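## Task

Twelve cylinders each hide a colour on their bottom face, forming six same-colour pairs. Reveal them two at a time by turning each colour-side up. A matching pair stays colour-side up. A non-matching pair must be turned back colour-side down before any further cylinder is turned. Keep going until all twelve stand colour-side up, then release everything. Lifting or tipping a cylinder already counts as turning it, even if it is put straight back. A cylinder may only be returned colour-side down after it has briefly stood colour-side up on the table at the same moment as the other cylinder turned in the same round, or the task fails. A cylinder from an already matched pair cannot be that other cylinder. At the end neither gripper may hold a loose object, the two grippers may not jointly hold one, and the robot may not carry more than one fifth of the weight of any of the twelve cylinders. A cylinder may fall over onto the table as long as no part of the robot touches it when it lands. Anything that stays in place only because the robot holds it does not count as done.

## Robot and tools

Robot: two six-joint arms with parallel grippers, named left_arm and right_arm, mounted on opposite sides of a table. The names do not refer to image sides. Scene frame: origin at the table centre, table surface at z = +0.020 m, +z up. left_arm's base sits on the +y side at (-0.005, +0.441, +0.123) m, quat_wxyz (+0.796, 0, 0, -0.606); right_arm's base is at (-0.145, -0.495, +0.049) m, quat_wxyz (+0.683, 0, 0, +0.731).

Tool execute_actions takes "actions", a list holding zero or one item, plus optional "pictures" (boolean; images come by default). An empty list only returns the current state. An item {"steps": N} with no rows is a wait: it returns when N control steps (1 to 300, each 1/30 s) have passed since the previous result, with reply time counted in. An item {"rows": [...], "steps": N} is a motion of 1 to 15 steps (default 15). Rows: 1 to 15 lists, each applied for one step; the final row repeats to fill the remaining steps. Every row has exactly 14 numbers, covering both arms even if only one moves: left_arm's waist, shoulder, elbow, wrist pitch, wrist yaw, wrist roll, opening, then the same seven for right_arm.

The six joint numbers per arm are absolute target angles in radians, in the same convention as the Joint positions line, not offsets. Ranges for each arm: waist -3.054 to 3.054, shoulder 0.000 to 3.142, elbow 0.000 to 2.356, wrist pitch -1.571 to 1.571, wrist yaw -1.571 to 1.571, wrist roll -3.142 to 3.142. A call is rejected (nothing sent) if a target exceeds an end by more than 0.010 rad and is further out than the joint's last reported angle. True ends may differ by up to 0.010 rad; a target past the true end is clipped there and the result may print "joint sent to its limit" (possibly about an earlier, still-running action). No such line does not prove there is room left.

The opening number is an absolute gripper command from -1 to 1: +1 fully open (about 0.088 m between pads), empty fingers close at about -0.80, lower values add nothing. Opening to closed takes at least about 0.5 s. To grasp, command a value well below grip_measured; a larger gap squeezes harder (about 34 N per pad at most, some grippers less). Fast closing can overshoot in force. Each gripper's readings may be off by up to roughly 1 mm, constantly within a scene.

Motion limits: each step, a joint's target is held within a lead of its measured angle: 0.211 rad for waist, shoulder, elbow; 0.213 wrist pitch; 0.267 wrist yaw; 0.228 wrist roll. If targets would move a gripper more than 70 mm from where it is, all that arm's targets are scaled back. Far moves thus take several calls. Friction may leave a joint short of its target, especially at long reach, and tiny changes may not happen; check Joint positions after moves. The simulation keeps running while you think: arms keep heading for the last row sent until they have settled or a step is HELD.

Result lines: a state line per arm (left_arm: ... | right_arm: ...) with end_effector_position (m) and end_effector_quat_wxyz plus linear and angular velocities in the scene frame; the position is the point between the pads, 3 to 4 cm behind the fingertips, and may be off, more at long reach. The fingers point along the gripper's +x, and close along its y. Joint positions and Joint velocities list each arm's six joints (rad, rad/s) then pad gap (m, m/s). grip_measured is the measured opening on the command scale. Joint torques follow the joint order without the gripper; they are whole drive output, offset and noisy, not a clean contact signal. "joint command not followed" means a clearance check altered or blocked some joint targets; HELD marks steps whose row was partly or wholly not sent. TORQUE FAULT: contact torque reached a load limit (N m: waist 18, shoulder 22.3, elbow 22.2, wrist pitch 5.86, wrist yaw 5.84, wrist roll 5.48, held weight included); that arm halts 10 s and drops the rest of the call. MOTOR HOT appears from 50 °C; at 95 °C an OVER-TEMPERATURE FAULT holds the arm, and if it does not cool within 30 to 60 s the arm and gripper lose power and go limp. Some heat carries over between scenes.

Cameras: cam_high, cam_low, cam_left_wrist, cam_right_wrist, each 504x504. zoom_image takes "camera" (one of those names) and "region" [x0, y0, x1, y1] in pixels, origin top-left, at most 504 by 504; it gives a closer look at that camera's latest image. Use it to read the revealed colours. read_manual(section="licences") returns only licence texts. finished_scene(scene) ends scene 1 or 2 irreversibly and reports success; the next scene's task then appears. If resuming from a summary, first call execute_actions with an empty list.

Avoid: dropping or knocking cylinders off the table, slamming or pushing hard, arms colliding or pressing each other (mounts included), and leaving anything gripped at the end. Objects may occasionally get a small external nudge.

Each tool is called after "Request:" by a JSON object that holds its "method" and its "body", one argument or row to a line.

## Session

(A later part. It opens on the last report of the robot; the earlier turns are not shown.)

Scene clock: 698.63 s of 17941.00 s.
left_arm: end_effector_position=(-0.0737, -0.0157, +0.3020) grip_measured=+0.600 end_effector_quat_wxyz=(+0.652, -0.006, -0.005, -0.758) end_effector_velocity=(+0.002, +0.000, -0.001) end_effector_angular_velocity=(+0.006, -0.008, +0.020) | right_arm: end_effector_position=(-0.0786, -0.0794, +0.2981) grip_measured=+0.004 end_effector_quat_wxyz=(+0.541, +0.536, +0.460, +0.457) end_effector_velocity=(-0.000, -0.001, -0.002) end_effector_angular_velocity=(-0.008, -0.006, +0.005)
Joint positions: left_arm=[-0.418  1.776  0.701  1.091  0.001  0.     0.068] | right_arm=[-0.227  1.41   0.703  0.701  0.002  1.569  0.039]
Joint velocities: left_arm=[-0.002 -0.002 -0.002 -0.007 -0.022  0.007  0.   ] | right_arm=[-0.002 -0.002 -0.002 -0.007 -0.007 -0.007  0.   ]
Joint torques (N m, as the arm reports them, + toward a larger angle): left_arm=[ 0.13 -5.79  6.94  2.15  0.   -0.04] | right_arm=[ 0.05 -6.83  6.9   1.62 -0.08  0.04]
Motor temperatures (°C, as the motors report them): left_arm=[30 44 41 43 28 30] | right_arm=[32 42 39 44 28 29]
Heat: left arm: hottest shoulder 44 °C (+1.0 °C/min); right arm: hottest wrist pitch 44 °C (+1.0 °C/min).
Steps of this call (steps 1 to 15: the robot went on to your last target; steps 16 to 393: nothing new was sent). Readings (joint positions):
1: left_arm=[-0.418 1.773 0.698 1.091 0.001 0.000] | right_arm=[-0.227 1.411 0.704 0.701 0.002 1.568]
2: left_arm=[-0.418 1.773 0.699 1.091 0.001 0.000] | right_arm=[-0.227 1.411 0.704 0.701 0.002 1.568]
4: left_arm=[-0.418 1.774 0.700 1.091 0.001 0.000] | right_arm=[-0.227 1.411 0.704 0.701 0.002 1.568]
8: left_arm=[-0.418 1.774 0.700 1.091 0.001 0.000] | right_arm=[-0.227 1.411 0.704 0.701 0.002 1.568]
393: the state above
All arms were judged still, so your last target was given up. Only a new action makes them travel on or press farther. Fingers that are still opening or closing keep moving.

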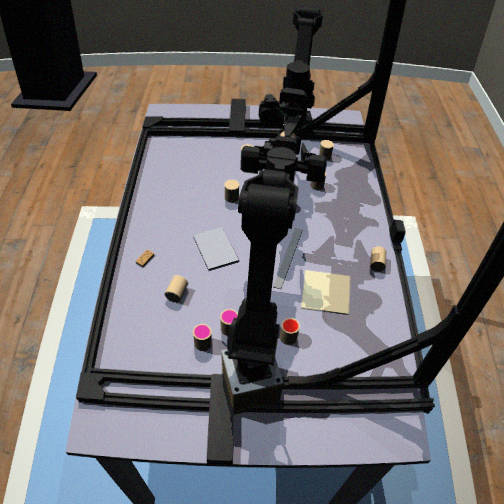

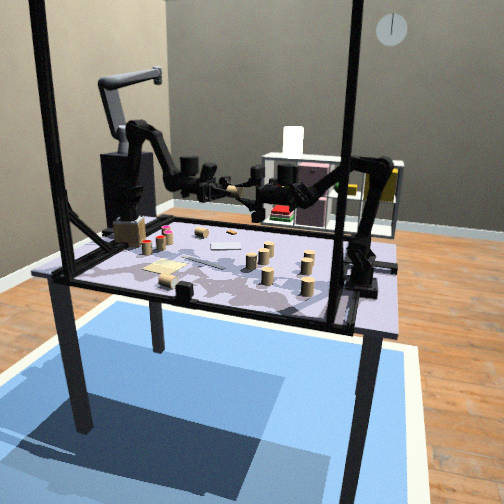

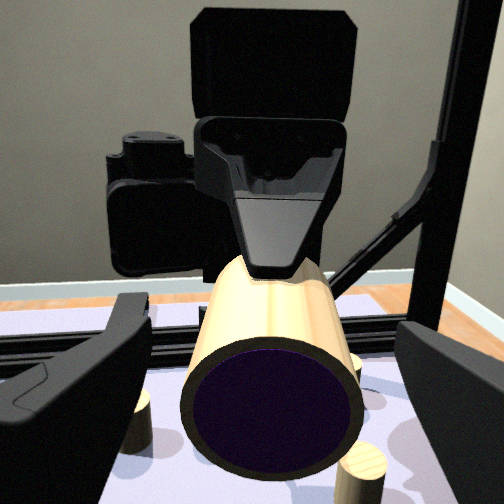

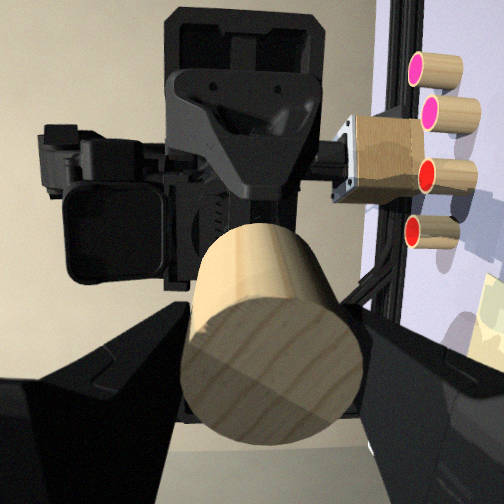

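Request:
{"method": "execute_actions", "body": {
  "actions": [
    {"rows":[[-0.416,1.783,0.708,1.093,0,0,0.45,-0.22,1.404,0.70,0.704,0,1.571,-0.3],[-0.416,1.783,0.708,1.093,0,0,0.35,-0.22,1.404,0.70,0.704,0,1.571,-0.3],[-0.416,1.783,0.708,1.093,0,0,0.25,-0.22,1.404,0.70,0.704,0,1.571,-0.3],[-0.416,1.783,0.708,1.093,0,0,0.2,-0.22,1.404,0.70,0.704,0,1.571,-0.3],[-0.416,1.783,0.708,1.093,0,0,0.15,-0.22,1.404,0.70,0.704,0,1.571,-0.3],[-0.416,1.783,0.708,1.093,0,0,0.1,-0.22,1.404,0.70,0.704,0,1.571,-0.3],[-0.416,1.783,0.708,1.093,0,0,0.06,-0.22,1.404,0.70,0.704,0,1.571,-0.3],[-0.416,1.783,0.708,1.093,0,0,0.03,-0.22,1.404,0.70,0.704,0,1.571,-0.3],[-0.416,1.783,0.708,1.093,0,0,-0.05,-0.22,1.404,0.70,0.704,0,1.571,-0.3],[-0.416,1.783,0.708,1.093,0,0,-0.15,-0.22,1.404,0.70,0.704,0,1.571,-0.3],[-0.416,1.783,0.708,1.093,0,0,-0.3,-0.22,1.404,0.70,0.704,0,1.571,-0.3]],"steps":15}
  ],
  "pictures": false
}}

Request:
{"method": "execute_actions", "body": {
  "actions": [
    {"rows":[[-0.416,1.783,0.708,1.093,0,0,-0.3,-0.22,1.404,0.70,0.704,0,1.571,0.6]],"steps":7}
  ],
  "pictures": false
}}

Request:
{"method": "execute_actions", "body": {
  "actions": [
    {"rows":[[-0.416,1.71,0.63,1.093,0,0,-0.3,-0.22,1.404,0.70,0.704,0,1.571,0.6],[-0.416,1.635,0.55,1.093,0,0,-0.3,-0.22,1.404,0.70,0.704,0,1.571,0.6],[-0.416,1.555,0.47,1.093,0,0,-0.3,-0.22,1.404,0.70,0.704,0,1.571,0.6],[-0.416,1.477,0.39,1.09,0,0,-0.3,-0.22,1.404,0.70,0.704,0,1.571,0.6]],"steps":9}
  ],
  "pictures": false
}}

Request:
{"method": "execute_actions", "body": {
  "actions": [
    {"rows":[[0.05,1.1,0.8,-0.87,0,0,-0.3,0.407,1.2,1.2,-1.265,0,0,0.28]],"steps":15}
  ],
  "pictures": false
}}

Request:
{"method": "execute_actions", "body": {
  "actions": [
    {"rows":[[0.05,1.1,0.8,-0.87,0,0,-0.3,0.407,1.2,1.2,-1.265,0,0,0.28]],"steps":15}
  ],
  "pictures": false
}}

Request:
{"method": "execute_actions", "body": {
  "actions": [
    {"rows":[[0.05,1.548,0.847,-0.87,0,0,-0.3,0.407,1.235,0.93,-1.265,0,0,0.28]],"steps":15}
  ],
  "pictures": false
}}

Request:
{"method": "execute_actions", "body": {
  "actions": [
    {"rows":[[0.05,1.565,0.83,-0.836,0,0,-0.3,0.407,1.245,0.885,-1.21,0,0,0.28],[0.05,1.583,0.814,-0.802,0,0,-0.3,0.407,1.255,0.84,-1.155,0,0,0.28],[0.05,1.602,0.798,-0.767,0,0,-0.3,0.407,1.265,0.795,-1.10,0,0,0.28],[0.05,1.622,0.783,-0.732,0,0,-0.3,0.407,1.276,0.75,-1.044,0,0,0.28],[0.05,1.643,0.768,-0.696,0,0,-0.3,0.407,1.276,0.75,-1.044,0,0,0.28]],"steps":15}
  ]
}}

Scene clock: 711.63 s of 17941.00 s.
left_arm: end_effector_position=(-0.0741, -0.0159, +0.3018) grip_measured=+0.029 end_effector_quat_wxyz=(+0.652, -0.006, -0.005, -0.758) end_effector_velocity=(+0.002, +0.001, -0.002) end_effector_angular_velocity=(+0.001, -0.007, +0.010) | right_arm: end_effector_position=(-0.0799, -0.0793, +0.2979) grip_measured=+0.004 end_effector_quat_wxyz=(+0.540, +0.536, +0.460, +0.458) end_effector_velocity=(-0.000, -0.001, +0.001) end_effector_angular_velocity=(+0.006, -0.008, +0.005)
Joint positions: left_arm=[-0.419  1.777  0.702  1.092  0.001  0.     0.04 ] | right_arm=[-0.223  1.41   0.702  0.701  0.003  1.569  0.039]
Joint velocities: left_arm=[ 0.002  0.002 -0.007  0.007 -0.007  0.007  0.   ] | right_arm=[-0.002 -0.002 -0.002  0.007 -0.007 -0.007 -0.   ]
Joint torques (N m, as the arm reports them, + toward a larger angle): left_arm=[ 0.2  -5.87  6.8   2.13  0.   -0.04] | right_arm=[ 0.16 -6.76  6.99  1.63 -0.12  0.02]
Motor temperatures (°C, as the motors report them): left_arm=[30 45 41 44 28 30] | right_arm=[32 42 39 45 28 29]
Heat: left arm: hottest shoulder 45 °C (+1.0 °C/min); right arm: hottest wrist pitch 45 °C (+1.0 °C/min).
Steps of this call (steps 1 to 375: nothing new was sent; steps 376 to 390: all 15 steps of this action). Readings (joint positions):
376: left_arm=[-0.418 1.777 0.702 1.092 0.001 0.000] | right_arm=[-0.226 1.410 0.702 0.701 0.001 1.569]
377: left_arm=[-0.418 1.777 0.702 1.092 0.001 -0.000] | right_arm=[-0.226 1.410 0.702 0.701 0.001 1.569]
379: left_arm=[-0.418 1.777 0.702 1.092 0.001 -0.000] | right_arm=[-0.224 1.410 0.702 0.701 0.001 1.569]
383: left_arm=[-0.418 1.777 0.702 1.092 0.001 0.000] | right_arm=[-0.223 1.410 0.702 0.701 0.001 1.569]
390: the state above

Scene clock: 711.87 s of 17941.00 s.
left_arm: end_effector_position=(-0.0739, -0.0159, +0.3015) grip_measured=+0.029 end_effector_quat_wxyz=(+0.652, -0.006, -0.005, -0.758) end_effector_velocity=(+0.000, +0.001, -0.009) end_effector_angular_velocity=(+0.030, -0.012, +0.005) | right_arm: end_effector_position=(-0.0803, -0.0793, +0.2982) grip_measured=+0.502 end_effector_quat_wxyz=(+0.539, +0.536, +0.460, +0.458) end_effector_velocity=(+0.002, -0.001, -0.002) end_effector_angular_velocity=(-0.008, -0.006, +0.000)
Joint positions: left_arm=[-0.418  1.778  0.702  1.092  0.001  0.     0.04 ] | right_arm=[-0.223  1.41   0.702  0.702  0.003  1.569  0.064]
Joint velocities: left_arm=[-0.002  0.002 -0.007 -0.022 -0.007  0.007 -0.   ] | right_arm=[-0.007 -0.002 -0.002 -0.007 -0.007 -0.007  0.174]
Joint torques (N m, as the arm reports them, + toward a larger angle): left_arm=[ 0.22 -5.95  6.82  2.12  0.01 -0.03] | right_arm=[ 0.19 -6.78  7.02  1.56 -0.1   0.03]
Motor temperatures (°C, as the motors report them): left_arm=[30 45 41 44 28 30] | right_arm=[32 42 39 45 28 29]
Heat: left arm: hottest shoulder 45 °C (+1.0 °C/min); right arm: hottest wrist pitch 45 °C (+1.0 °C/min).
Steps of this call (steps 1 to 7: all 7 steps of this action). Readings (joint positions):
1: left_arm=[-0.419 1.777 0.702 1.092 0.001 0.000] | right_arm=[-0.223 1.410 0.702 0.701 0.003 1.569]
2: left_arm=[-0.419 1.777 0.702 1.092 0.001 0.000] | right_arm=[-0.223 1.410 0.702 0.701 0.003 1.569]
4: left_arm=[-0.418 1.777 0.702 1.092 0.001 0.000] | right_arm=[-0.223 1.410 0.702 0.702 0.003 1.569]
7: the state above

Scene clock: 712.17 s of 17941.00 s.
left_arm: end_effector_position=(-0.0628, +0.0582, +0.3016) grip_measured=+0.029 end_effector_quat_wxyz=(+0.652, -0.001, -0.001, -0.758) end_effector_velocity=(+0.009, +0.056, -0.010) end_effector_angular_velocity=(+0.013, +0.005, +0.005) | right_arm: end_effector_position=(-0.0803, -0.0793, +0.2981) grip_measured=+0.598 end_effector_quat_wxyz=(+0.540, +0.536, +0.460, +0.458) end_effector_velocity=(+0.002, -0.002, -0.002) end_effector_angular_velocity=(-0.008, -0.006, -0.019)
Joint positions: left_arm=[-0.418  1.5    0.413  1.09   0.001  0.     0.04 ] | right_arm=[-0.223  1.41   0.702  0.702  0.003  1.569  0.068]
Joint velocities: left_arm=[-0.002 -0.203 -0.222  0.007 -0.007 -0.007 -0.   ] | right_arm=[ 0.002 -0.007 -0.007 -0.007  0.022 -0.007  0.001]
Joint torques (N m, as the arm reports them, + toward a larger angle): left_arm=[ 0.21 -5.11  5.58  2.04  0.   -0.04] | right_arm=[ 0.14 -6.64  6.93  1.55 -0.09  0.02]
Motor temperatures (°C, as the motors report them): left_arm=[30 45 41 44 28 30] | right_arm=[32 42 39 45 28 29]
Heat: left arm: hottest shoulder 45 °C (+1.0 °C/min); right arm: hottest wrist pitch 45 °C (+1.0 °C/min).
Steps of this call (steps 1 to 9: all 9 steps of this action). Readings (joint positions):
1: left_arm=[-0.418 1.770 0.693 1.091 0.001 0.000] | right_arm=[-0.223 1.410 0.702 0.702 0.003 1.569]
2: left_arm=[-0.418 1.747 0.666 1.091 0.001 0.000] | right_arm=[-0.223 1.410 0.702 0.702 0.003 1.569]
4: left_arm=[-0.418 1.651 0.558 1.089 0.001 0.000] | right_arm=[-0.223 1.410 0.702 0.702 0.003 1.569]
8: left_arm=[-0.418 1.509 0.421 1.090 0.001 0.000] | right_arm=[-0.223 1.410 0.702 0.702 0.003 1.569]
9: the state above

Scene clock: 712.67 s of 17941.00 s.
left_arm: end_effector_position=(+0.1044, +0.0859, +0.4721) grip_measured=+0.028 end_effector_quat_wxyz=(+0.803, -0.044, -0.059, -0.591) end_effector_velocity=(+0.114, +0.104, -0.024) end_effector_angular_velocity=(+0.826, +0.262, +0.370) | right_arm: end_effector_position=(-0.2866, -0.1246, +0.4523) grip_measured=+0.281 end_effector_quat_wxyz=(+0.492, +0.284, +0.370, +0.735) end_effector_velocity=(-0.524, -0.302, +0.053) end_effector_angular_velocity=(-0.060, -2.258, +1.437)
Joint positions: left_arm=[ 0.03   1.117  0.782  0.482 -0.002 -0.     0.04 ] | right_arm=[0.297 1.222 1.141 0.133 0.002 0.969 0.053]
Joint velocities: left_arm=[ 0.379 -0.481  0.388 -1.736  0.007 -0.007 -0.001] | right_arm=[ 1.482 -0.256  0.799 -1.912 -0.066 -2.088 -0.001]
Joint torques (N m, as the arm reports them, + toward a larger angle): left_arm=[-1.18 -1.82  6.47  1.    0.14 -0.02] | right_arm=[-0.37 -5.61  7.35  0.95 -0.06 -0.08]
Motor temperatures (°C, as the motors report them): left_arm=[30 45 41 44 28 30] | right_arm=[32 42 40 45 28 29]
Heat: left arm: hottest shoulder 45 °C (+1.0 °C/min); right arm: hottest wrist pitch 45 °C (+1.0 °C/min).
Steps of this call (steps 1 to 15: all 15 steps of this action). Readings (joint positions):
1: left_arm=[-0.408 1.482 0.424 1.055 0.009 -0.000] | right_arm=[-0.216 1.399 0.712 0.676 0.008 1.549]
2: left_arm=[-0.379 1.461 0.443 1.008 0.011 -0.000] | right_arm=[-0.193 1.386 0.728 0.637 0.010 1.518]
4: left_arm=[-0.316 1.413 0.497 0.951 0.010 -0.000] | right_arm=[-0.133 1.351 0.773 0.579 0.007 1.454]
8: left_arm=[-0.193 1.299 0.614 0.829 0.010 -0.000] | right_arm=[-0.001 1.280 0.900 0.447 0.005 1.310]
15: the state above

Scene clock: 713.17 s of 17941.00 s.
left_arm: end_effector_position=(+0.0914, +0.1457, +0.2956) grip_measured=+0.028 end_effector_quat_wxyz=(+0.752, +0.218, +0.301, -0.544) end_effector_velocity=(-0.089, +0.272, -0.300) end_effector_angular_velocity=(+1.803, +0.592, +0.008) | right_arm: end_effector_position=(-0.2919, -0.2091, +0.3008) grip_measured=+0.280 end_effector_quat_wxyz=(+0.489, -0.318, +0.226, +0.780) end_effector_velocity=(+0.132, -0.263, -0.283) end_effector_angular_velocity=(-1.454, -1.247, +0.475)
Joint positions: left_arm=[ 0.048  1.103  0.799 -0.459 -0.001 -0.     0.04 ] | right_arm=[ 0.404  1.199  1.195 -0.796 -0.002  0.058  0.053]
Joint velocities: left_arm=[-0.002 -0.002 -0.002 -1.897 -0.007 -0.007 -0.   ] | right_arm=[ 0.002 -0.007 -0.002 -1.868 -0.007 -0.652 -0.   ]
Joint torques (N m, as the arm reports them, + toward a larger angle): left_arm=[ 0.18 -3.63  7.8   1.6   0.05 -0.03] | right_arm=[ 0.13 -4.47  7.88  1.05  0.04 -0.09]
Motor temperatures (°C, as the motors report them): left_arm=[30 45 41 44 28 30] | right_arm=[32 42 40 45 28 29]
Heat: left arm: hottest shoulder 45 °C (+1.0 °C/min); right arm: hottest wrist pitch 45 °C (+1.0 °C/min).
Steps of this call (steps 1 to 15: all 15 steps of this action). Readings (joint positions):
1: left_arm=[0.039 1.105 0.792 0.423 -0.001 -0.000] | right_arm=[0.341 1.214 1.163 0.073 -0.003 0.902]
2: left_arm=[0.043 1.098 0.797 0.362 -0.001 -0.000] | right_arm=[0.371 1.208 1.177 0.014 -0.006 0.835]
4: left_arm=[0.045 1.097 0.799 0.233 -0.001 -0.000] | right_arm=[0.398 1.199 1.192 -0.109 -0.005 0.702]
8: left_arm=[0.047 1.102 0.799 -0.023 -0.001 -0.000] | right_arm=[0.402 1.199 1.194 -0.361 -0.002 0.438]
15: the state above

Scene clock: 713.67 s of 17941.00 s.
left_arm: end_effector_position=(+0.0691, +0.2137, +0.1601) grip_measured=+0.027 end_effector_quat_wxyz=(+0.574, +0.414, +0.572, -0.415) end_effector_velocity=(-0.004, +0.015, -0.001) end_effector_angular_velocity=(+0.070, +0.015, +0.005) | right_arm: end_effector_position=(-0.2309, -0.3284, +0.1682) grip_measured=+0.280 end_effector_quat_wxyz=(+0.372, -0.598, +0.368, +0.607) end_effector_velocity=(+0.013, -0.021, +0.000) end_effector_angular_velocity=(-0.090, -0.055, +0.019)
Joint positions: left_arm=[ 0.048  1.541  0.839 -0.865 -0.001 -0.     0.04 ] | right_arm=[ 0.404  1.234  0.933 -1.256 -0.002  0.004  0.053]
Joint velocities: left_arm=[-0.002  0.002 -0.002 -0.066 -0.007 -0.007 -0.   ] | right_arm=[-0.002 -0.007 -0.002 -0.11   0.007 -0.022 -0.   ]
Joint torques (N m, as the arm reports them, + toward a larger angle): left_arm=[ 0.2  -4.03  6.88  0.33  0.05 -0.03] | right_arm=[ 0.21 -3.64  6.1   0.08  0.01 -0.07]
Motor temperatures (°C, as the motors report them): left_arm=[30 45 41 44 28 30] | right_arm=[32 42 40 45 28 29]
Heat: left arm: hottest shoulder 45 °C (+1.0 °C/min); right arm: hottest wrist pitch 45 °C (+1.0 °C/min).
Steps of this call (steps 1 to 15: all 15 steps of this action). Readings (joint positions):
1: left_arm=[0.048 1.129 0.805 -0.526 -0.001 -0.000] | right_arm=[0.404 1.200 1.177 -0.832 -0.002 0.046]
2: left_arm=[0.048 1.173 0.822 -0.581 -0.001 -0.000] | right_arm=[0.404 1.198 1.152 -0.863 -0.002 0.039]
4: left_arm=[0.048 1.294 0.844 -0.692 -0.001 -0.000] | right_arm=[0.404 1.203 1.089 -0.943 -0.002 0.028]
8: left_arm=[0.048 1.506 0.837 -0.835 -0.001 -0.000] | right_arm=[0.404 1.229 0.967 -1.162 -0.002 0.010]
15: the state above

Scene clock: 714.17 s of 17941.00 s.
left_arm: end_effector_position=(+0.0702, +0.2102, +0.1235) grip_measured=+0.027 end_effector_quat_wxyz=(+0.574, +0.414, +0.572, -0.415) end_effector_velocity=(-0.000, +0.003, -0.001) end_effector_angular_velocity=(+0.014, -0.003, +0.005) | right_arm: end_effector_position=(-0.2306, -0.3291, +0.1180) grip_measured=+0.280 end_effector_quat_wxyz=(+0.371, -0.600, +0.369, +0.605) end_effector_velocity=(-0.004, +0.006, -0.000) end_effector_angular_velocity=(+0.029, +0.023, +0.020)
Joint positions: left_arm=[ 0.048  1.639  0.77  -0.699 -0.001 -0.     0.04 ] | right_arm=[ 0.404  1.273  0.757 -1.048 -0.002  0.003  0.053]
Joint velocities: left_arm=[-0.002  0.002 -0.002 -0.007 -0.007 -0.007 -0.001] | right_arm=[-0.002 -0.002 -0.002  0.037 -0.007 -0.022 -0.   ]
Joint torques (N m, as the arm reports them, + toward a larger angle): left_arm=[ 0.21 -4.54  5.03  0.62  0.04 -0.04] | right_arm=[ 0.21 -3.47  5.4   0.25  0.01 -0.07]
Motor temperatures (°C, as the motors report them): left_arm=[30 45 41 44 28 30] | right_arm=[32 42 40 45 28 29]
Heat: left arm: hottest shoulder 45 °C (+1.0 °C/min); right arm: hottest wrist pitch 45 °C (+1.0 °C/min).
Steps of this call (steps 1 to 15: all 15 steps of this action). Readings (joint positions):
1: left_arm=[0.048 1.543 0.839 -0.865 -0.001 -0.000] | right_arm=[0.404 1.233 0.928 -1.251 -0.002 0.004]
2: left_arm=[0.048 1.549 0.836 -0.850 -0.001 -0.000] | right_arm=[0.404 1.234 0.913 -1.224 -0.002 0.003]
4: left_arm=[0.048 1.571 0.823 -0.796 -0.001 -0.000] | right_arm=[0.404 1.240 0.858 -1.143 -0.002 0.003]
8: left_arm=[0.048 1.629 0.782 -0.723 -0.001 -0.000] | right_arm=[0.404 1.271 0.765 -1.072 -0.002 0.003]
15: the state above

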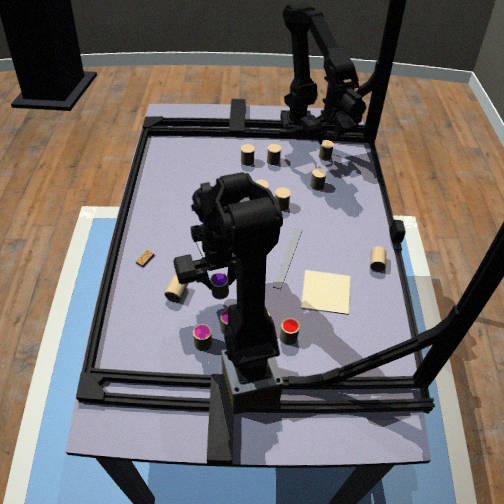

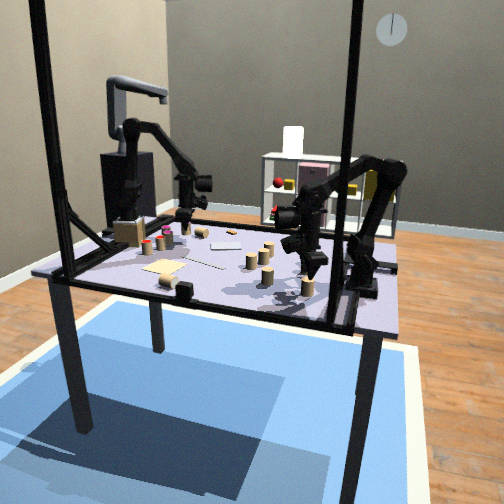

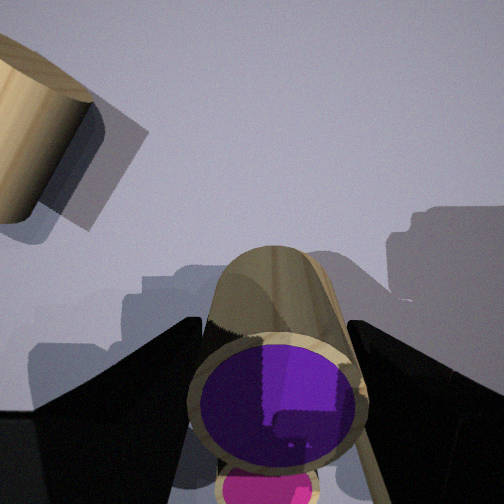

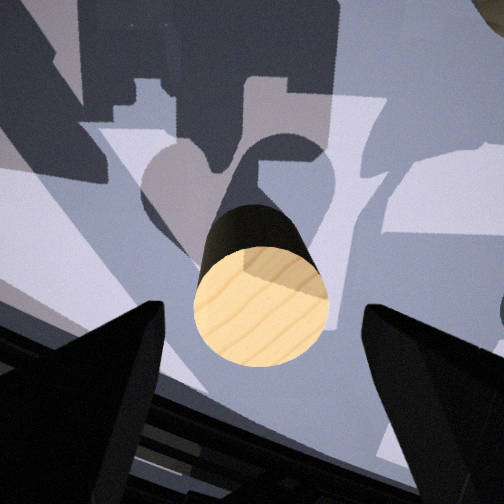

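Good. Continue through engage.

Request:
{"method": "execute_actions", "body": {
  "actions": [
    {"rows":[[0.05,1.664,0.753,-0.655,0,0,-0.3,0.407,1.293,0.723,-1.004,0,0,0.28],[0.05,1.686,0.739,-0.61,0,0,-0.3,0.407,1.31,0.697,-0.964,0,0,0.28],[0.05,1.709,0.725,-0.565,0,0,-0.3,0.407,1.327,0.67,-0.923,0,0,0.28],[0.05,1.732,0.712,-0.525,0,0,-0.3,0.407,1.344,0.644,-0.883,0,0,0.28],[0.05,1.755,0.70,-0.5,0,0,-0.3,0.407,1.344,0.644,-0.883,0,0,0.28],[0.05,1.768,0.694,-0.5,0,0,-0.3,0.407,1.344,0.644,-0.883,0,0,0.28]],"steps":14}
  ],
  "pictures": false
}}

Request:
{"method": "execute_actions", "body": {
  "actions": [
    {"rows":[[0.05,1.768,0.694,-0.5,0,0,0,0.407,1.344,0.644,-0.883,0,0,0.22],[0.05,1.768,0.694,-0.5,0,0,0.1,0.407,1.344,0.644,-0.883,0,0,0.15],[0.05,1.768,0.694,-0.5,0,0,0.2,0.407,1.344,0.644,-0.883,0,0,0.1],[0.05,1.768,0.694,-0.5,0,0,0.28,0.407,1.344,0.644,-0.883,0,0,0.06],[0.05,1.768,0.694,-0.5,0,0,0.28,0.407,1.344,0.644,-0.883,0,0,0.03],[0.05,1.768,0.694,-0.5,0,0,0.28,0.407,1.344,0.644,-0.883,0,0,-0.05],[0.05,1.732,0.712,-0.54,0,0,0.28,0.407,1.344,0.644,-0.883,0,0,-0.15],[0.05,1.686,0.739,-0.62,0,0,0.28,0.407,1.344,0.644,-0.883,0,0,-0.3],[0.05,1.643,0.768,-0.696,0,0,0.28,0.407,1.344,0.644,-0.883,0,0,-0.3],[0.05,1.602,0.798,-0.767,0,0,0.28,0.407,1.344,0.644,-0.883,0,0,-0.3],[0.05,1.548,0.847,-0.87,0,0,0.28,0.407,1.344,0.644,-0.883,0,0,-0.3]],"steps":11}
  ],
  "pictures": false
}}

Request:
{"method": "execute_actions", "body": {
  "actions": [
    {"rows":[[0.05,1.548,0.847,-0.87,0,0,0.28,0.407,1.31,0.697,-0.964,0,0,-0.3],[0.05,1.548,0.847,-0.87,0,0,0.28,0.407,1.276,0.75,-1.044,0,0,-0.3],[0.05,1.548,0.847,-0.87,0,0,0.28,0.407,1.262,0.81,-1.12,0,0,-0.3],[0.05,1.548,0.847,-0.87,0,0,0.28,0.407,1.248,0.87,-1.19,0,0,-0.3],[0.05,1.4,0.847,-0.87,0,0,0.28,0.407,1.235,0.93,-1.265,0,0,-0.3],[0.05,1.3,0.8,-0.87,0,0,0.28,0.407,1.235,1.0,-1.265,0,0,-0.3]],"steps":10}
  ],
  "pictures": false
}}

Request:
{"method": "execute_actions", "body": {
  "actions": [
    {"rows":[[-0.42,1.0,0.5,0.5,0,0,0.6,-0.226,1.3,1.3,0,0,1.571,-0.3]],"steps":15}
  ],
  "pictures": false
}}

Request:
{"method": "execute_actions", "body": {
  "actions": [
    {"rows":[[-0.42,1.0,0.5,0.5,0,0,0.6,-0.226,1.3,1.3,0,0,1.571,-0.3]],"steps":7}
  ],
  "pictures": false
}}

Request:
{"method": "execute_actions", "body": {
  "actions": [
    {"rows":[[-0.42,1.477,0.39,1.09,0,0,0.6,-0.226,1.404,0.70,0.704,0,1.571,-0.3]],"steps":15}
  ],
  "pictures": false
}}

Request:
{"method": "execute_actions", "body": {
  "actions": [
    {"rows":[[-0.42,1.477,0.39,1.09,0,0,0.6,-0.226,1.404,0.70,0.704,0,1.571,-0.3]],"steps":8}
  ],
  "pictures": false
}}

Request:
{"method": "execute_actions", "body": {
  "actions": [
    {"rows":[[-0.42,1.53,0.44,1.093,0,0,0.6,-0.226,1.404,0.70,0.704,0,1.571,-0.3],[-0.42,1.58,0.495,1.093,0,0,0.6,-0.226,1.404,0.70,0.704,0,1.571,-0.3],[-0.42,1.635,0.55,1.093,0,0,0.6,-0.226,1.404,0.70,0.704,0,1.571,-0.3],[-0.42,1.69,0.60,1.093,0,0,0.6,-0.226,1.404,0.70,0.704,0,1.571,-0.3],[-0.42,1.74,0.655,1.093,0,0,0.6,-0.226,1.404,0.70,0.704,0,1.571,-0.3],[-0.42,1.783,0.708,1.093,0,0,0.6,-0.226,1.404,0.70,0.704,0,1.571,-0.3]],"steps":15}
  ]
}}

Scene clock: 728.93 s of 17941.00 s.
left_arm: end_effector_position=(+0.0696, +0.2122, +0.0820) grip_measured=+0.019 end_effector_quat_wxyz=(+0.572, +0.415, +0.574, -0.414) end_effector_velocity=(+0.003, -0.008, -0.001) end_effector_angular_velocity=(-0.042, -0.021, +0.005) | right_arm: end_effector_position=(-0.2303, -0.3300, +0.0821) grip_measured=+0.280 end_effector_quat_wxyz=(+0.369, -0.603, +0.371, +0.602) end_effector_velocity=(+0.001, -0.003, -0.001) end_effector_angular_velocity=(-0.014, +0.001, +0.005)
Joint positions: left_arm=[ 0.048  1.763  0.695 -0.506 -0.    -0.     0.04 ] | right_arm=[ 0.405  1.337  0.65  -0.887 -0.002  0.003  0.053]
Joint velocities: left_arm=[-0.002 -0.002 -0.007  0.051 -0.007 -0.007 -0.   ] | right_arm=[-0.002  0.002 -0.002 -0.007 -0.007 -0.007 -0.   ]
Joint torques (N m, as the arm reports them, + toward a larger angle): left_arm=[ 0.16 -4.65  4.38  0.71  0.04 -0.02] | right_arm=[ 0.15 -3.3   5.16  0.26  0.01 -0.07]
Motor temperatures (°C, as the motors report them): left_arm=[30 44 40 42 28 30] | right_arm=[32 40 39 43 28 29]
Heat: left arm: hottest shoulder 44 °C (+0.0 °C/min); right arm: hottest wrist pitch 43 °C (-1.0 °C/min).
Steps of this call (steps 1 to 15: the robot went on to your last target; steps 16 to 429: nothing new was sent; steps 430 to 443: all 14 steps of this action). Readings (joint positions):
430: left_arm=[0.048 1.642 0.768 -0.691 -0.000 -0.000] | right_arm=[0.405 1.274 0.753 -1.039 -0.002 0.003]
431: left_arm=[0.048 1.648 0.763 -0.670 -0.000 0.000] | right_arm=[0.405 1.277 0.744 -1.017 -0.002 0.003]
433: left_arm=[0.048 1.676 0.748 -0.603 -0.000 0.000] | right_arm=[0.405 1.296 0.713 -0.958 -0.002 0.003]
437: left_arm=[0.048 1.747 0.710 -0.527 -0.000 -0.000] | right_arm=[0.405 1.335 0.656 -0.905 -0.002 0.003]
443: the state above

Scene clock: 729.30 s of 17941.00 s.
left_arm: end_effector_position=(+0.0675, +0.2187, +0.1142) grip_measured=+0.266 end_effector_quat_wxyz=(+0.561, +0.423, +0.585, -0.406) end_effector_velocity=(+0.004, -0.010, +0.421) end_effector_angular_velocity=(+0.000, -0.009, +0.019) | right_arm: end_effector_position=(-0.2305, -0.3297, +0.0821) grip_measured=+0.004 end_effector_quat_wxyz=(+0.369, -0.603, +0.371, +0.603) end_effector_velocity=(-0.002, -0.004, -0.000) end_effector_angular_velocity=(-0.017, +0.016, +0.010)
Joint positions: left_arm=[ 0.048  1.668  0.754 -0.699 -0.    -0.     0.052] | right_arm=[ 0.405  1.337  0.65  -0.885 -0.002  0.003  0.039]
Joint velocities: left_arm=[-0.002 -1.15   0.838 -1.985 -0.007 -0.022  0.007] | right_arm=[ 0.002 -0.002 -0.002 -0.007 -0.022 -0.007 -0.   ]
Joint torques (N m, as the arm reports them, + toward a larger angle): left_arm=[ 0.2  -7.64  8.27  0.62  0.02 -0.03] | right_arm=[ 0.09 -3.25  5.15  0.23  0.03 -0.06]
Motor temperatures (°C, as the motors report them): left_arm=[30 44 40 42 28 30] | right_arm=[32 40 39 43 28 29]
Heat: left arm: hottest shoulder 44 °C (+0.0 °C/min); right arm: hottest wrist pitch 43 °C (-1.0 °C/min).
Steps of this call (steps 1 to 11: all 11 steps of this action). Readings (joint positions):
1: left_arm=[0.048 1.763 0.695 -0.505 -0.000 -0.000] | right_arm=[0.405 1.337 0.650 -0.886 -0.002 0.003]
2: left_arm=[0.048 1.763 0.695 -0.504 -0.000 -0.000] | right_arm=[0.405 1.337 0.650 -0.886 -0.002 0.003]
4: left_arm=[0.048 1.763 0.695 -0.503 -0.001 0.000] | right_arm=[0.405 1.337 0.650 -0.885 -0.002 0.003]
8: left_arm=[0.048 1.751 0.703 -0.535 -0.001 -0.000] | right_arm=[0.405 1.337 0.650 -0.885 -0.002 0.003]
11: the state above

Scene clock: 729.63 s of 17941.00 s.
left_arm: end_effector_position=(+0.0697, +0.2119, +0.2000) grip_measured=+0.279 end_effector_quat_wxyz=(+0.625, +0.373, +0.516, -0.452) end_effector_velocity=(+0.009, -0.019, +0.122) end_effector_angular_velocity=(-0.548, -0.201, +0.009) | right_arm: end_effector_position=(-0.2383, -0.3144, +0.1803) grip_measured=+0.004 end_effector_quat_wxyz=(+0.383, -0.578, +0.356, +0.626) end_effector_velocity=(-0.002, -0.003, +0.118) end_effector_angular_velocity=(+0.122, +0.089, -0.023)
Joint positions: left_arm=[ 0.048  1.328  0.812 -0.863 -0.    -0.     0.053] | right_arm=[ 0.405  1.238  0.982 -1.235 -0.002  0.003  0.039]
Joint velocities: left_arm=[-0.002 -0.554 -0.007  0.037 -0.022 -0.007  0.   ] | right_arm=[-0.002 -0.144  0.364 -0.359 -0.022  0.022 -0.   ]
Joint torques (N m, as the arm reports them, + toward a larger angle): left_arm=[ 0.19 -2.26  5.3   0.57  0.04 -0.02] | right_arm=[ 0.1  -3.11  5.03 -0.16  0.03 -0.05]
Motor temperatures (°C, as the motors report them): left_arm=[30 44 40 42 28 30] | right_arm=[32 40 39 43 28 29]
Heat: left arm: hottest shoulder 44 °C (+0.0 °C/min); right arm: hottest wrist pitch 43 °C (-1.0 °C/min).
Steps of this call (steps 1 to 10: all 10 steps of this action). Readings (joint positions):
1: left_arm=[0.048 1.632 0.779 -0.753 -0.000 -0.000] | right_arm=[0.405 1.337 0.654 -0.896 -0.002 0.003]
2: left_arm=[0.048 1.601 0.803 -0.786 -0.000 -0.000] | right_arm=[0.405 1.331 0.670 -0.939 -0.002 0.003]
4: left_arm=[0.048 1.562 0.837 -0.823 -0.000 -0.000] | right_arm=[0.405 1.306 0.732 -1.056 -0.002 0.003]
8: left_arm=[0.048 1.390 0.813 -0.868 -0.000 -0.000] | right_arm=[0.405 1.253 0.932 -1.206 -0.002 0.003]
10: the state above

Scene clock: 730.13 s of 17941.00 s.
left_arm: end_effector_position=(-0.0517, +0.1240, +0.2917) grip_measured=+0.599 end_effector_quat_wxyz=(+0.638, +0.167, +0.144, -0.738) end_effector_velocity=(-0.031, -0.168, +0.361) end_effector_angular_velocity=(-1.828, +0.278, -0.002) | right_arm: end_effector_position=(-0.1008, -0.1212, +0.3455) grip_measured=+0.004 end_effector_quat_wxyz=(+0.738, +0.083, +0.424, +0.519) end_effector_velocity=(+0.321, +0.205, +0.366) end_effector_angular_velocity=(+2.118, +1.440, -1.886)
Joint positions: left_arm=[-0.415  1.008  0.509  0.053 -0.001 -0.     0.068] | right_arm=[-0.185  1.291  1.278 -0.556  0.004  0.734  0.039]
Joint velocities: left_arm=[-0.032 -0.012 -0.017  1.853 -0.022 -0.022  0.   ] | right_arm=[-0.769  0.066  0.095  1.897  0.037  2.015  0.001]
Joint torques (N m, as the arm reports them, + toward a larger angle): left_arm=[-0.19 -3.51  6.81  2.17  0.04 -0.02] | right_arm=[ 1.31 -4.97  9.05  1.46 -0.2   0.06]
Motor temperatures (°C, as the motors report them): left_arm=[30 44 40 42 28 30] | right_arm=[32 40 39 43 28 29]
Heat: left arm: hottest shoulder 44 °C (+0.0 °C/min); right arm: hottest wrist pitch 43 °C (-1.0 °C/min).
Steps of this call (steps 1 to 15: all 15 steps of this action). Readings (joint positions):
1: left_arm=[0.024 1.285 0.777 -0.803 -0.014 0.001] | right_arm=[0.390 1.238 1.002 -1.232 -0.010 0.032]
2: left_arm=[-0.036 1.229 0.720 -0.731 -0.013 0.001] | right_arm=[0.352 1.247 1.026 -1.188 -0.010 0.077]
4: left_arm=[-0.167 1.111 0.607 -0.625 -0.004 0.001] | right_arm=[0.276 1.271 1.097 -1.096 -0.006 0.159]
8: left_arm=[-0.370 1.027 0.518 -0.380 0.001 0.001] | right_arm=[0.119 1.282 1.211 -0.932 -0.006 0.333]
15: the state above

Scene clock: 730.37 s of 17941.00 s.
left_arm: end_effector_position=(-0.0555, +0.1041, +0.3735) grip_measured=+0.600 end_effector_quat_wxyz=(+0.653, +0.021, +0.018, -0.757) end_effector_velocity=(-0.001, +0.005, +0.188) end_effector_angular_velocity=(-0.823, +0.129, +0.000) | right_arm: end_effector_position=(-0.0822, -0.0907, +0.4344) grip_measured=+0.004 end_effector_quat_wxyz=(+0.652, +0.391, +0.409, +0.506) end_effector_velocity=(+0.007, +0.045, +0.355) end_effector_angular_velocity=(+1.876, +1.685, -0.266)
Joint positions: left_arm=[-0.417  1.004  0.508  0.439 -0.001 -0.     0.068] | right_arm=[-0.222  1.294  1.286 -0.13   0.003  1.198  0.039]
Joint velocities: left_arm=[-0.007 -0.09  -0.012  0.755 -0.007 -0.007  0.   ] | right_arm=[-0.002  0.002  0.046  1.546 -0.007  1.971  0.001]
Joint torques (N m, as the arm reports them, + toward a larger angle): left_arm=[-0.19 -2.61  6.87  1.76  0.05 -0.03] | right_arm=[-0.3  -5.05  8.85  1.54 -0.09  0.07]
Motor temperatures (°C, as the motors report them): left_arm=[30 44 40 42 28 30] | right_arm=[32 40 39 43 28 29]
Heat: left arm: hottest shoulder 44 °C (+0.0 °C/min); right arm: hottest wrist pitch 43 °C (-1.0 °C/min).
Steps of this call (steps 1 to 7: all 7 steps of this action). Readings (joint positions):
1: left_arm=[-0.416 1.008 0.509 0.115 -0.001 -0.000] | right_arm=[-0.205 1.293 1.281 -0.494 0.005 0.802]
2: left_arm=[-0.416 1.007 0.508 0.178 -0.001 -0.000] | right_arm=[-0.216 1.293 1.282 -0.433 0.004 0.868]
4: left_arm=[-0.417 1.007 0.508 0.300 -0.001 -0.000] | right_arm=[-0.222 1.294 1.284 -0.310 0.004 1.001]
7: the state above

Scene clock: 730.87 s of 17941.00 s.
left_arm: end_effector_position=(-0.0612, +0.0655, +0.3014) grip_measured=+0.600 end_effector_quat_wxyz=(+0.653, +0.001, +0.001, -0.757) end_effector_velocity=(-0.003, -0.005, -0.007) end_effector_angular_velocity=(-0.006, +0.008, -0.010) | right_arm: end_effector_position=(-0.0799, -0.0787, +0.2816) grip_measured=+0.004 end_effector_quat_wxyz=(+0.556, +0.518, +0.478, +0.440) end_effector_velocity=(+0.001, +0.009, +0.174) end_effector_angular_velocity=(+0.831, -0.107, +0.003)
Joint positions: left_arm=[-0.417  1.465  0.387  1.076 -0.001 -0.     0.068] | right_arm=[-0.223  1.417  0.703  0.639  0.002  1.565  0.039]
Joint velocities: left_arm=[-0.002  0.061  0.002  0.066  0.007 -0.007 -0.   ] | right_arm=[-0.002 -0.002 -0.037  0.872 -0.007  0.022 -0.   ]
Joint torques (N m, as the arm reports them, + toward a larger angle): left_arm=[-0.21 -3.7   6.4   2.29  0.06 -0.01] | right_arm=[-0.21 -7.68  7.73  1.97 -0.1   0.05]
Motor temperatures (°C, as the motors report them): left_arm=[30 44 40 42 28 30] | right_arm=[32 40 39 43 28 29]
Heat: left arm: hottest shoulder 44 °C (+0.0 °C/min); right arm: hottest wrist pitch 43 °C (-1.0 °C/min).
Steps of this call (steps 1 to 15: all 15 steps of this action). Readings (joint positions):
1: left_arm=[-0.417 1.028 0.494 0.502 -0.001 -0.000] | right_arm=[-0.222 1.300 1.271 -0.070 0.002 1.248]
2: left_arm=[-0.417 1.070 0.479 0.580 -0.001 -0.000] | right_arm=[-0.222 1.303 1.246 -0.018 0.002 1.294]
4: left_arm=[-0.417 1.189 0.444 0.692 -0.001 -0.000] | right_arm=[-0.222 1.317 1.178 0.073 0.002 1.392]
8: left_arm=[-0.417 1.419 0.392 0.918 -0.001 -0.000] | right_arm=[-0.223 1.383 0.972 0.287 0.002 1.521]
15: the state above

Scene clock: 731.13 s of 17941.00 s.
left_arm: end_effector_position=(-0.0613, +0.0652, +0.3020) grip_measured=+0.600 end_effector_quat_wxyz=(+0.653, -0.002, -0.001, -0.757) end_effector_velocity=(+0.002, +0.001, -0.002) end_effector_angular_velocity=(+0.003, +0.007, +0.010) | right_arm: end_effector_position=(-0.0800, -0.0791, +0.2975) grip_measured=+0.004 end_effector_quat_wxyz=(+0.541, +0.535, +0.461, +0.457) end_effector_velocity=(-0.000, -0.000, +0.017) end_effector_angular_velocity=(+0.076, -0.034, +0.005)
Joint positions: left_arm=[-0.417  1.47   0.387  1.087 -0.001 -0.     0.068] | right_arm=[-0.223  1.41   0.703  0.698  0.002  1.568  0.039]
Joint velocities: left_arm=[ 0.002  0.002 -0.007  0.007 -0.007 -0.007 -0.   ] | right_arm=[-0.002 -0.002 -0.002  0.081 -0.007 -0.022 -0.   ]
Joint torques (N m, as the arm reports them, + toward a larger angle): left_arm=[-0.23 -3.62  6.38  2.2   0.05 -0.02] | right_arm=[-0.24 -6.82  6.8   1.65 -0.11  0.06]
Motor temperatures (°C, as the motors report them): left_arm=[30 44 40 42 28 30] | right_arm=[32 40 39 44 28 29]
Heat: left arm: hottest shoulder 44 °C (+0.0 °C/min); right arm: hottest wrist pitch 44 °C (+0.0 °C/min).
Steps of this call (steps 1 to 8: all 8 steps of this action). Readings (joint positions):
1: left_arm=[-0.417 1.468 0.387 1.079 -0.001 -0.000] | right_arm=[-0.223 1.417 0.702 0.665 0.002 1.565]
2: left_arm=[-0.417 1.469 0.387 1.082 -0.001 -0.000] | right_arm=[-0.223 1.414 0.703 0.680 0.002 1.566]
4: left_arm=[-0.417 1.470 0.387 1.085 -0.001 -0.000] | right_arm=[-0.223 1.411 0.703 0.690 0.002 1.567]
8: the state above

Scene clock: 731.63 s of 17941.00 s.
left_arm: end_effector_position=(-0.0734, -0.0147, +0.3017) grip_measured=+0.600 end_effector_quat_wxyz=(+0.653, -0.006, -0.005, -0.757) end_effector_velocity=(-0.006, -0.007, +0.007) end_effector_angular_velocity=(-0.018, -0.005, -0.015) | right_arm: end_effector_position=(-0.0798, -0.0791, +0.2982) grip_measured=+0.003 end_effector_quat_wxyz=(+0.540, +0.536, +0.460, +0.458) end_effector_velocity=(+0.004, -0.001, +0.005) end_effector_angular_velocity=(+0.023, +0.004, -0.015)
Joint positions: left_arm=[-0.418  1.773  0.697  1.091 -0.001 -0.     0.068] | right_arm=[-0.224  1.41   0.703  0.701  0.002  1.568  0.039]
Joint velocities: left_arm=[-0.007  0.012  0.037 -0.007  0.007  0.007  0.   ] | right_arm=[-0.007 -0.002 -0.002  0.022  0.007  0.007 -0.   ]
Joint torques (N m, as the arm reports them, + toward a larger angle): left_arm=[-0.23 -5.54  7.02  2.14  0.06 -0.02] | right_arm=[-0.25 -6.75  6.87  1.66 -0.1   0.06]
Motor temperatures (°C, as the motors report them): left_arm=[30 44 40 42 28 30] | right_arm=[32 40 39 44 28 29]
Heat: left arm: hottest shoulder 44 °C (+0.0 °C/min); right arm: hottest wrist pitch 44 °C (+0.0 °C/min).
Steps of this call (steps 1 to 15: all 15 steps of this action). Readings (joint positions):
1: left_arm=[-0.418 1.478 0.393 1.089 -0.001 -0.000] | right_arm=[-0.223 1.410 0.703 0.699 0.002 1.568]
2: left_arm=[-0.418 1.498 0.411 1.091 -0.001 -0.000] | right_arm=[-0.223 1.410 0.703 0.700 0.002 1.568]
4: left_arm=[-0.418 1.574 0.486 1.091 -0.001 -0.000] | right_arm=[-0.223 1.410 0.703 0.700 0.002 1.568]
8: left_arm=[-0.418 1.733 0.655 1.091 -0.001 -0.000] | right_arm=[-0.223 1.410 0.703 0.701 0.002 1.568]
15: the state above

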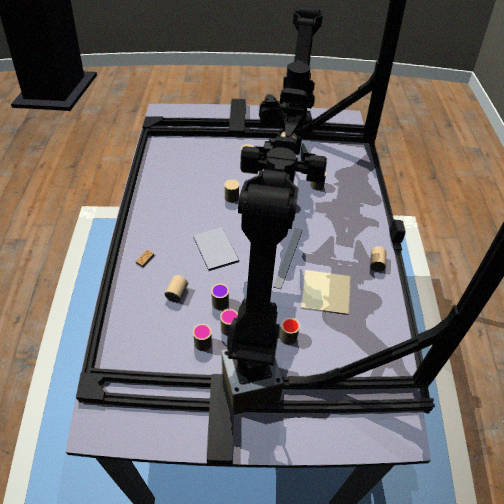

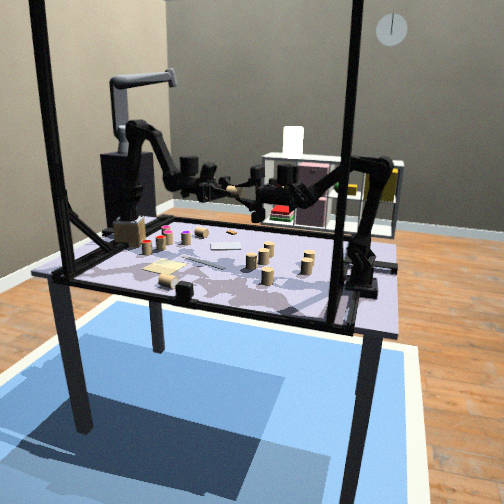

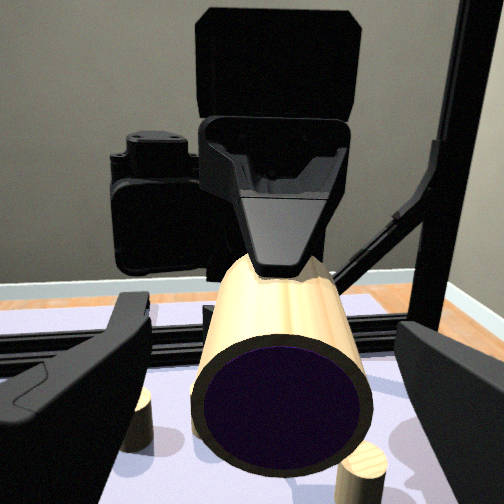

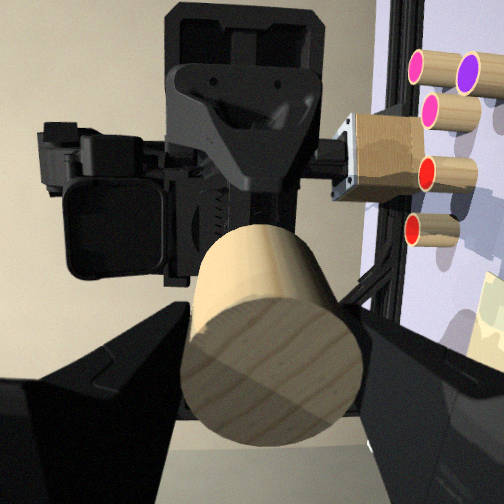

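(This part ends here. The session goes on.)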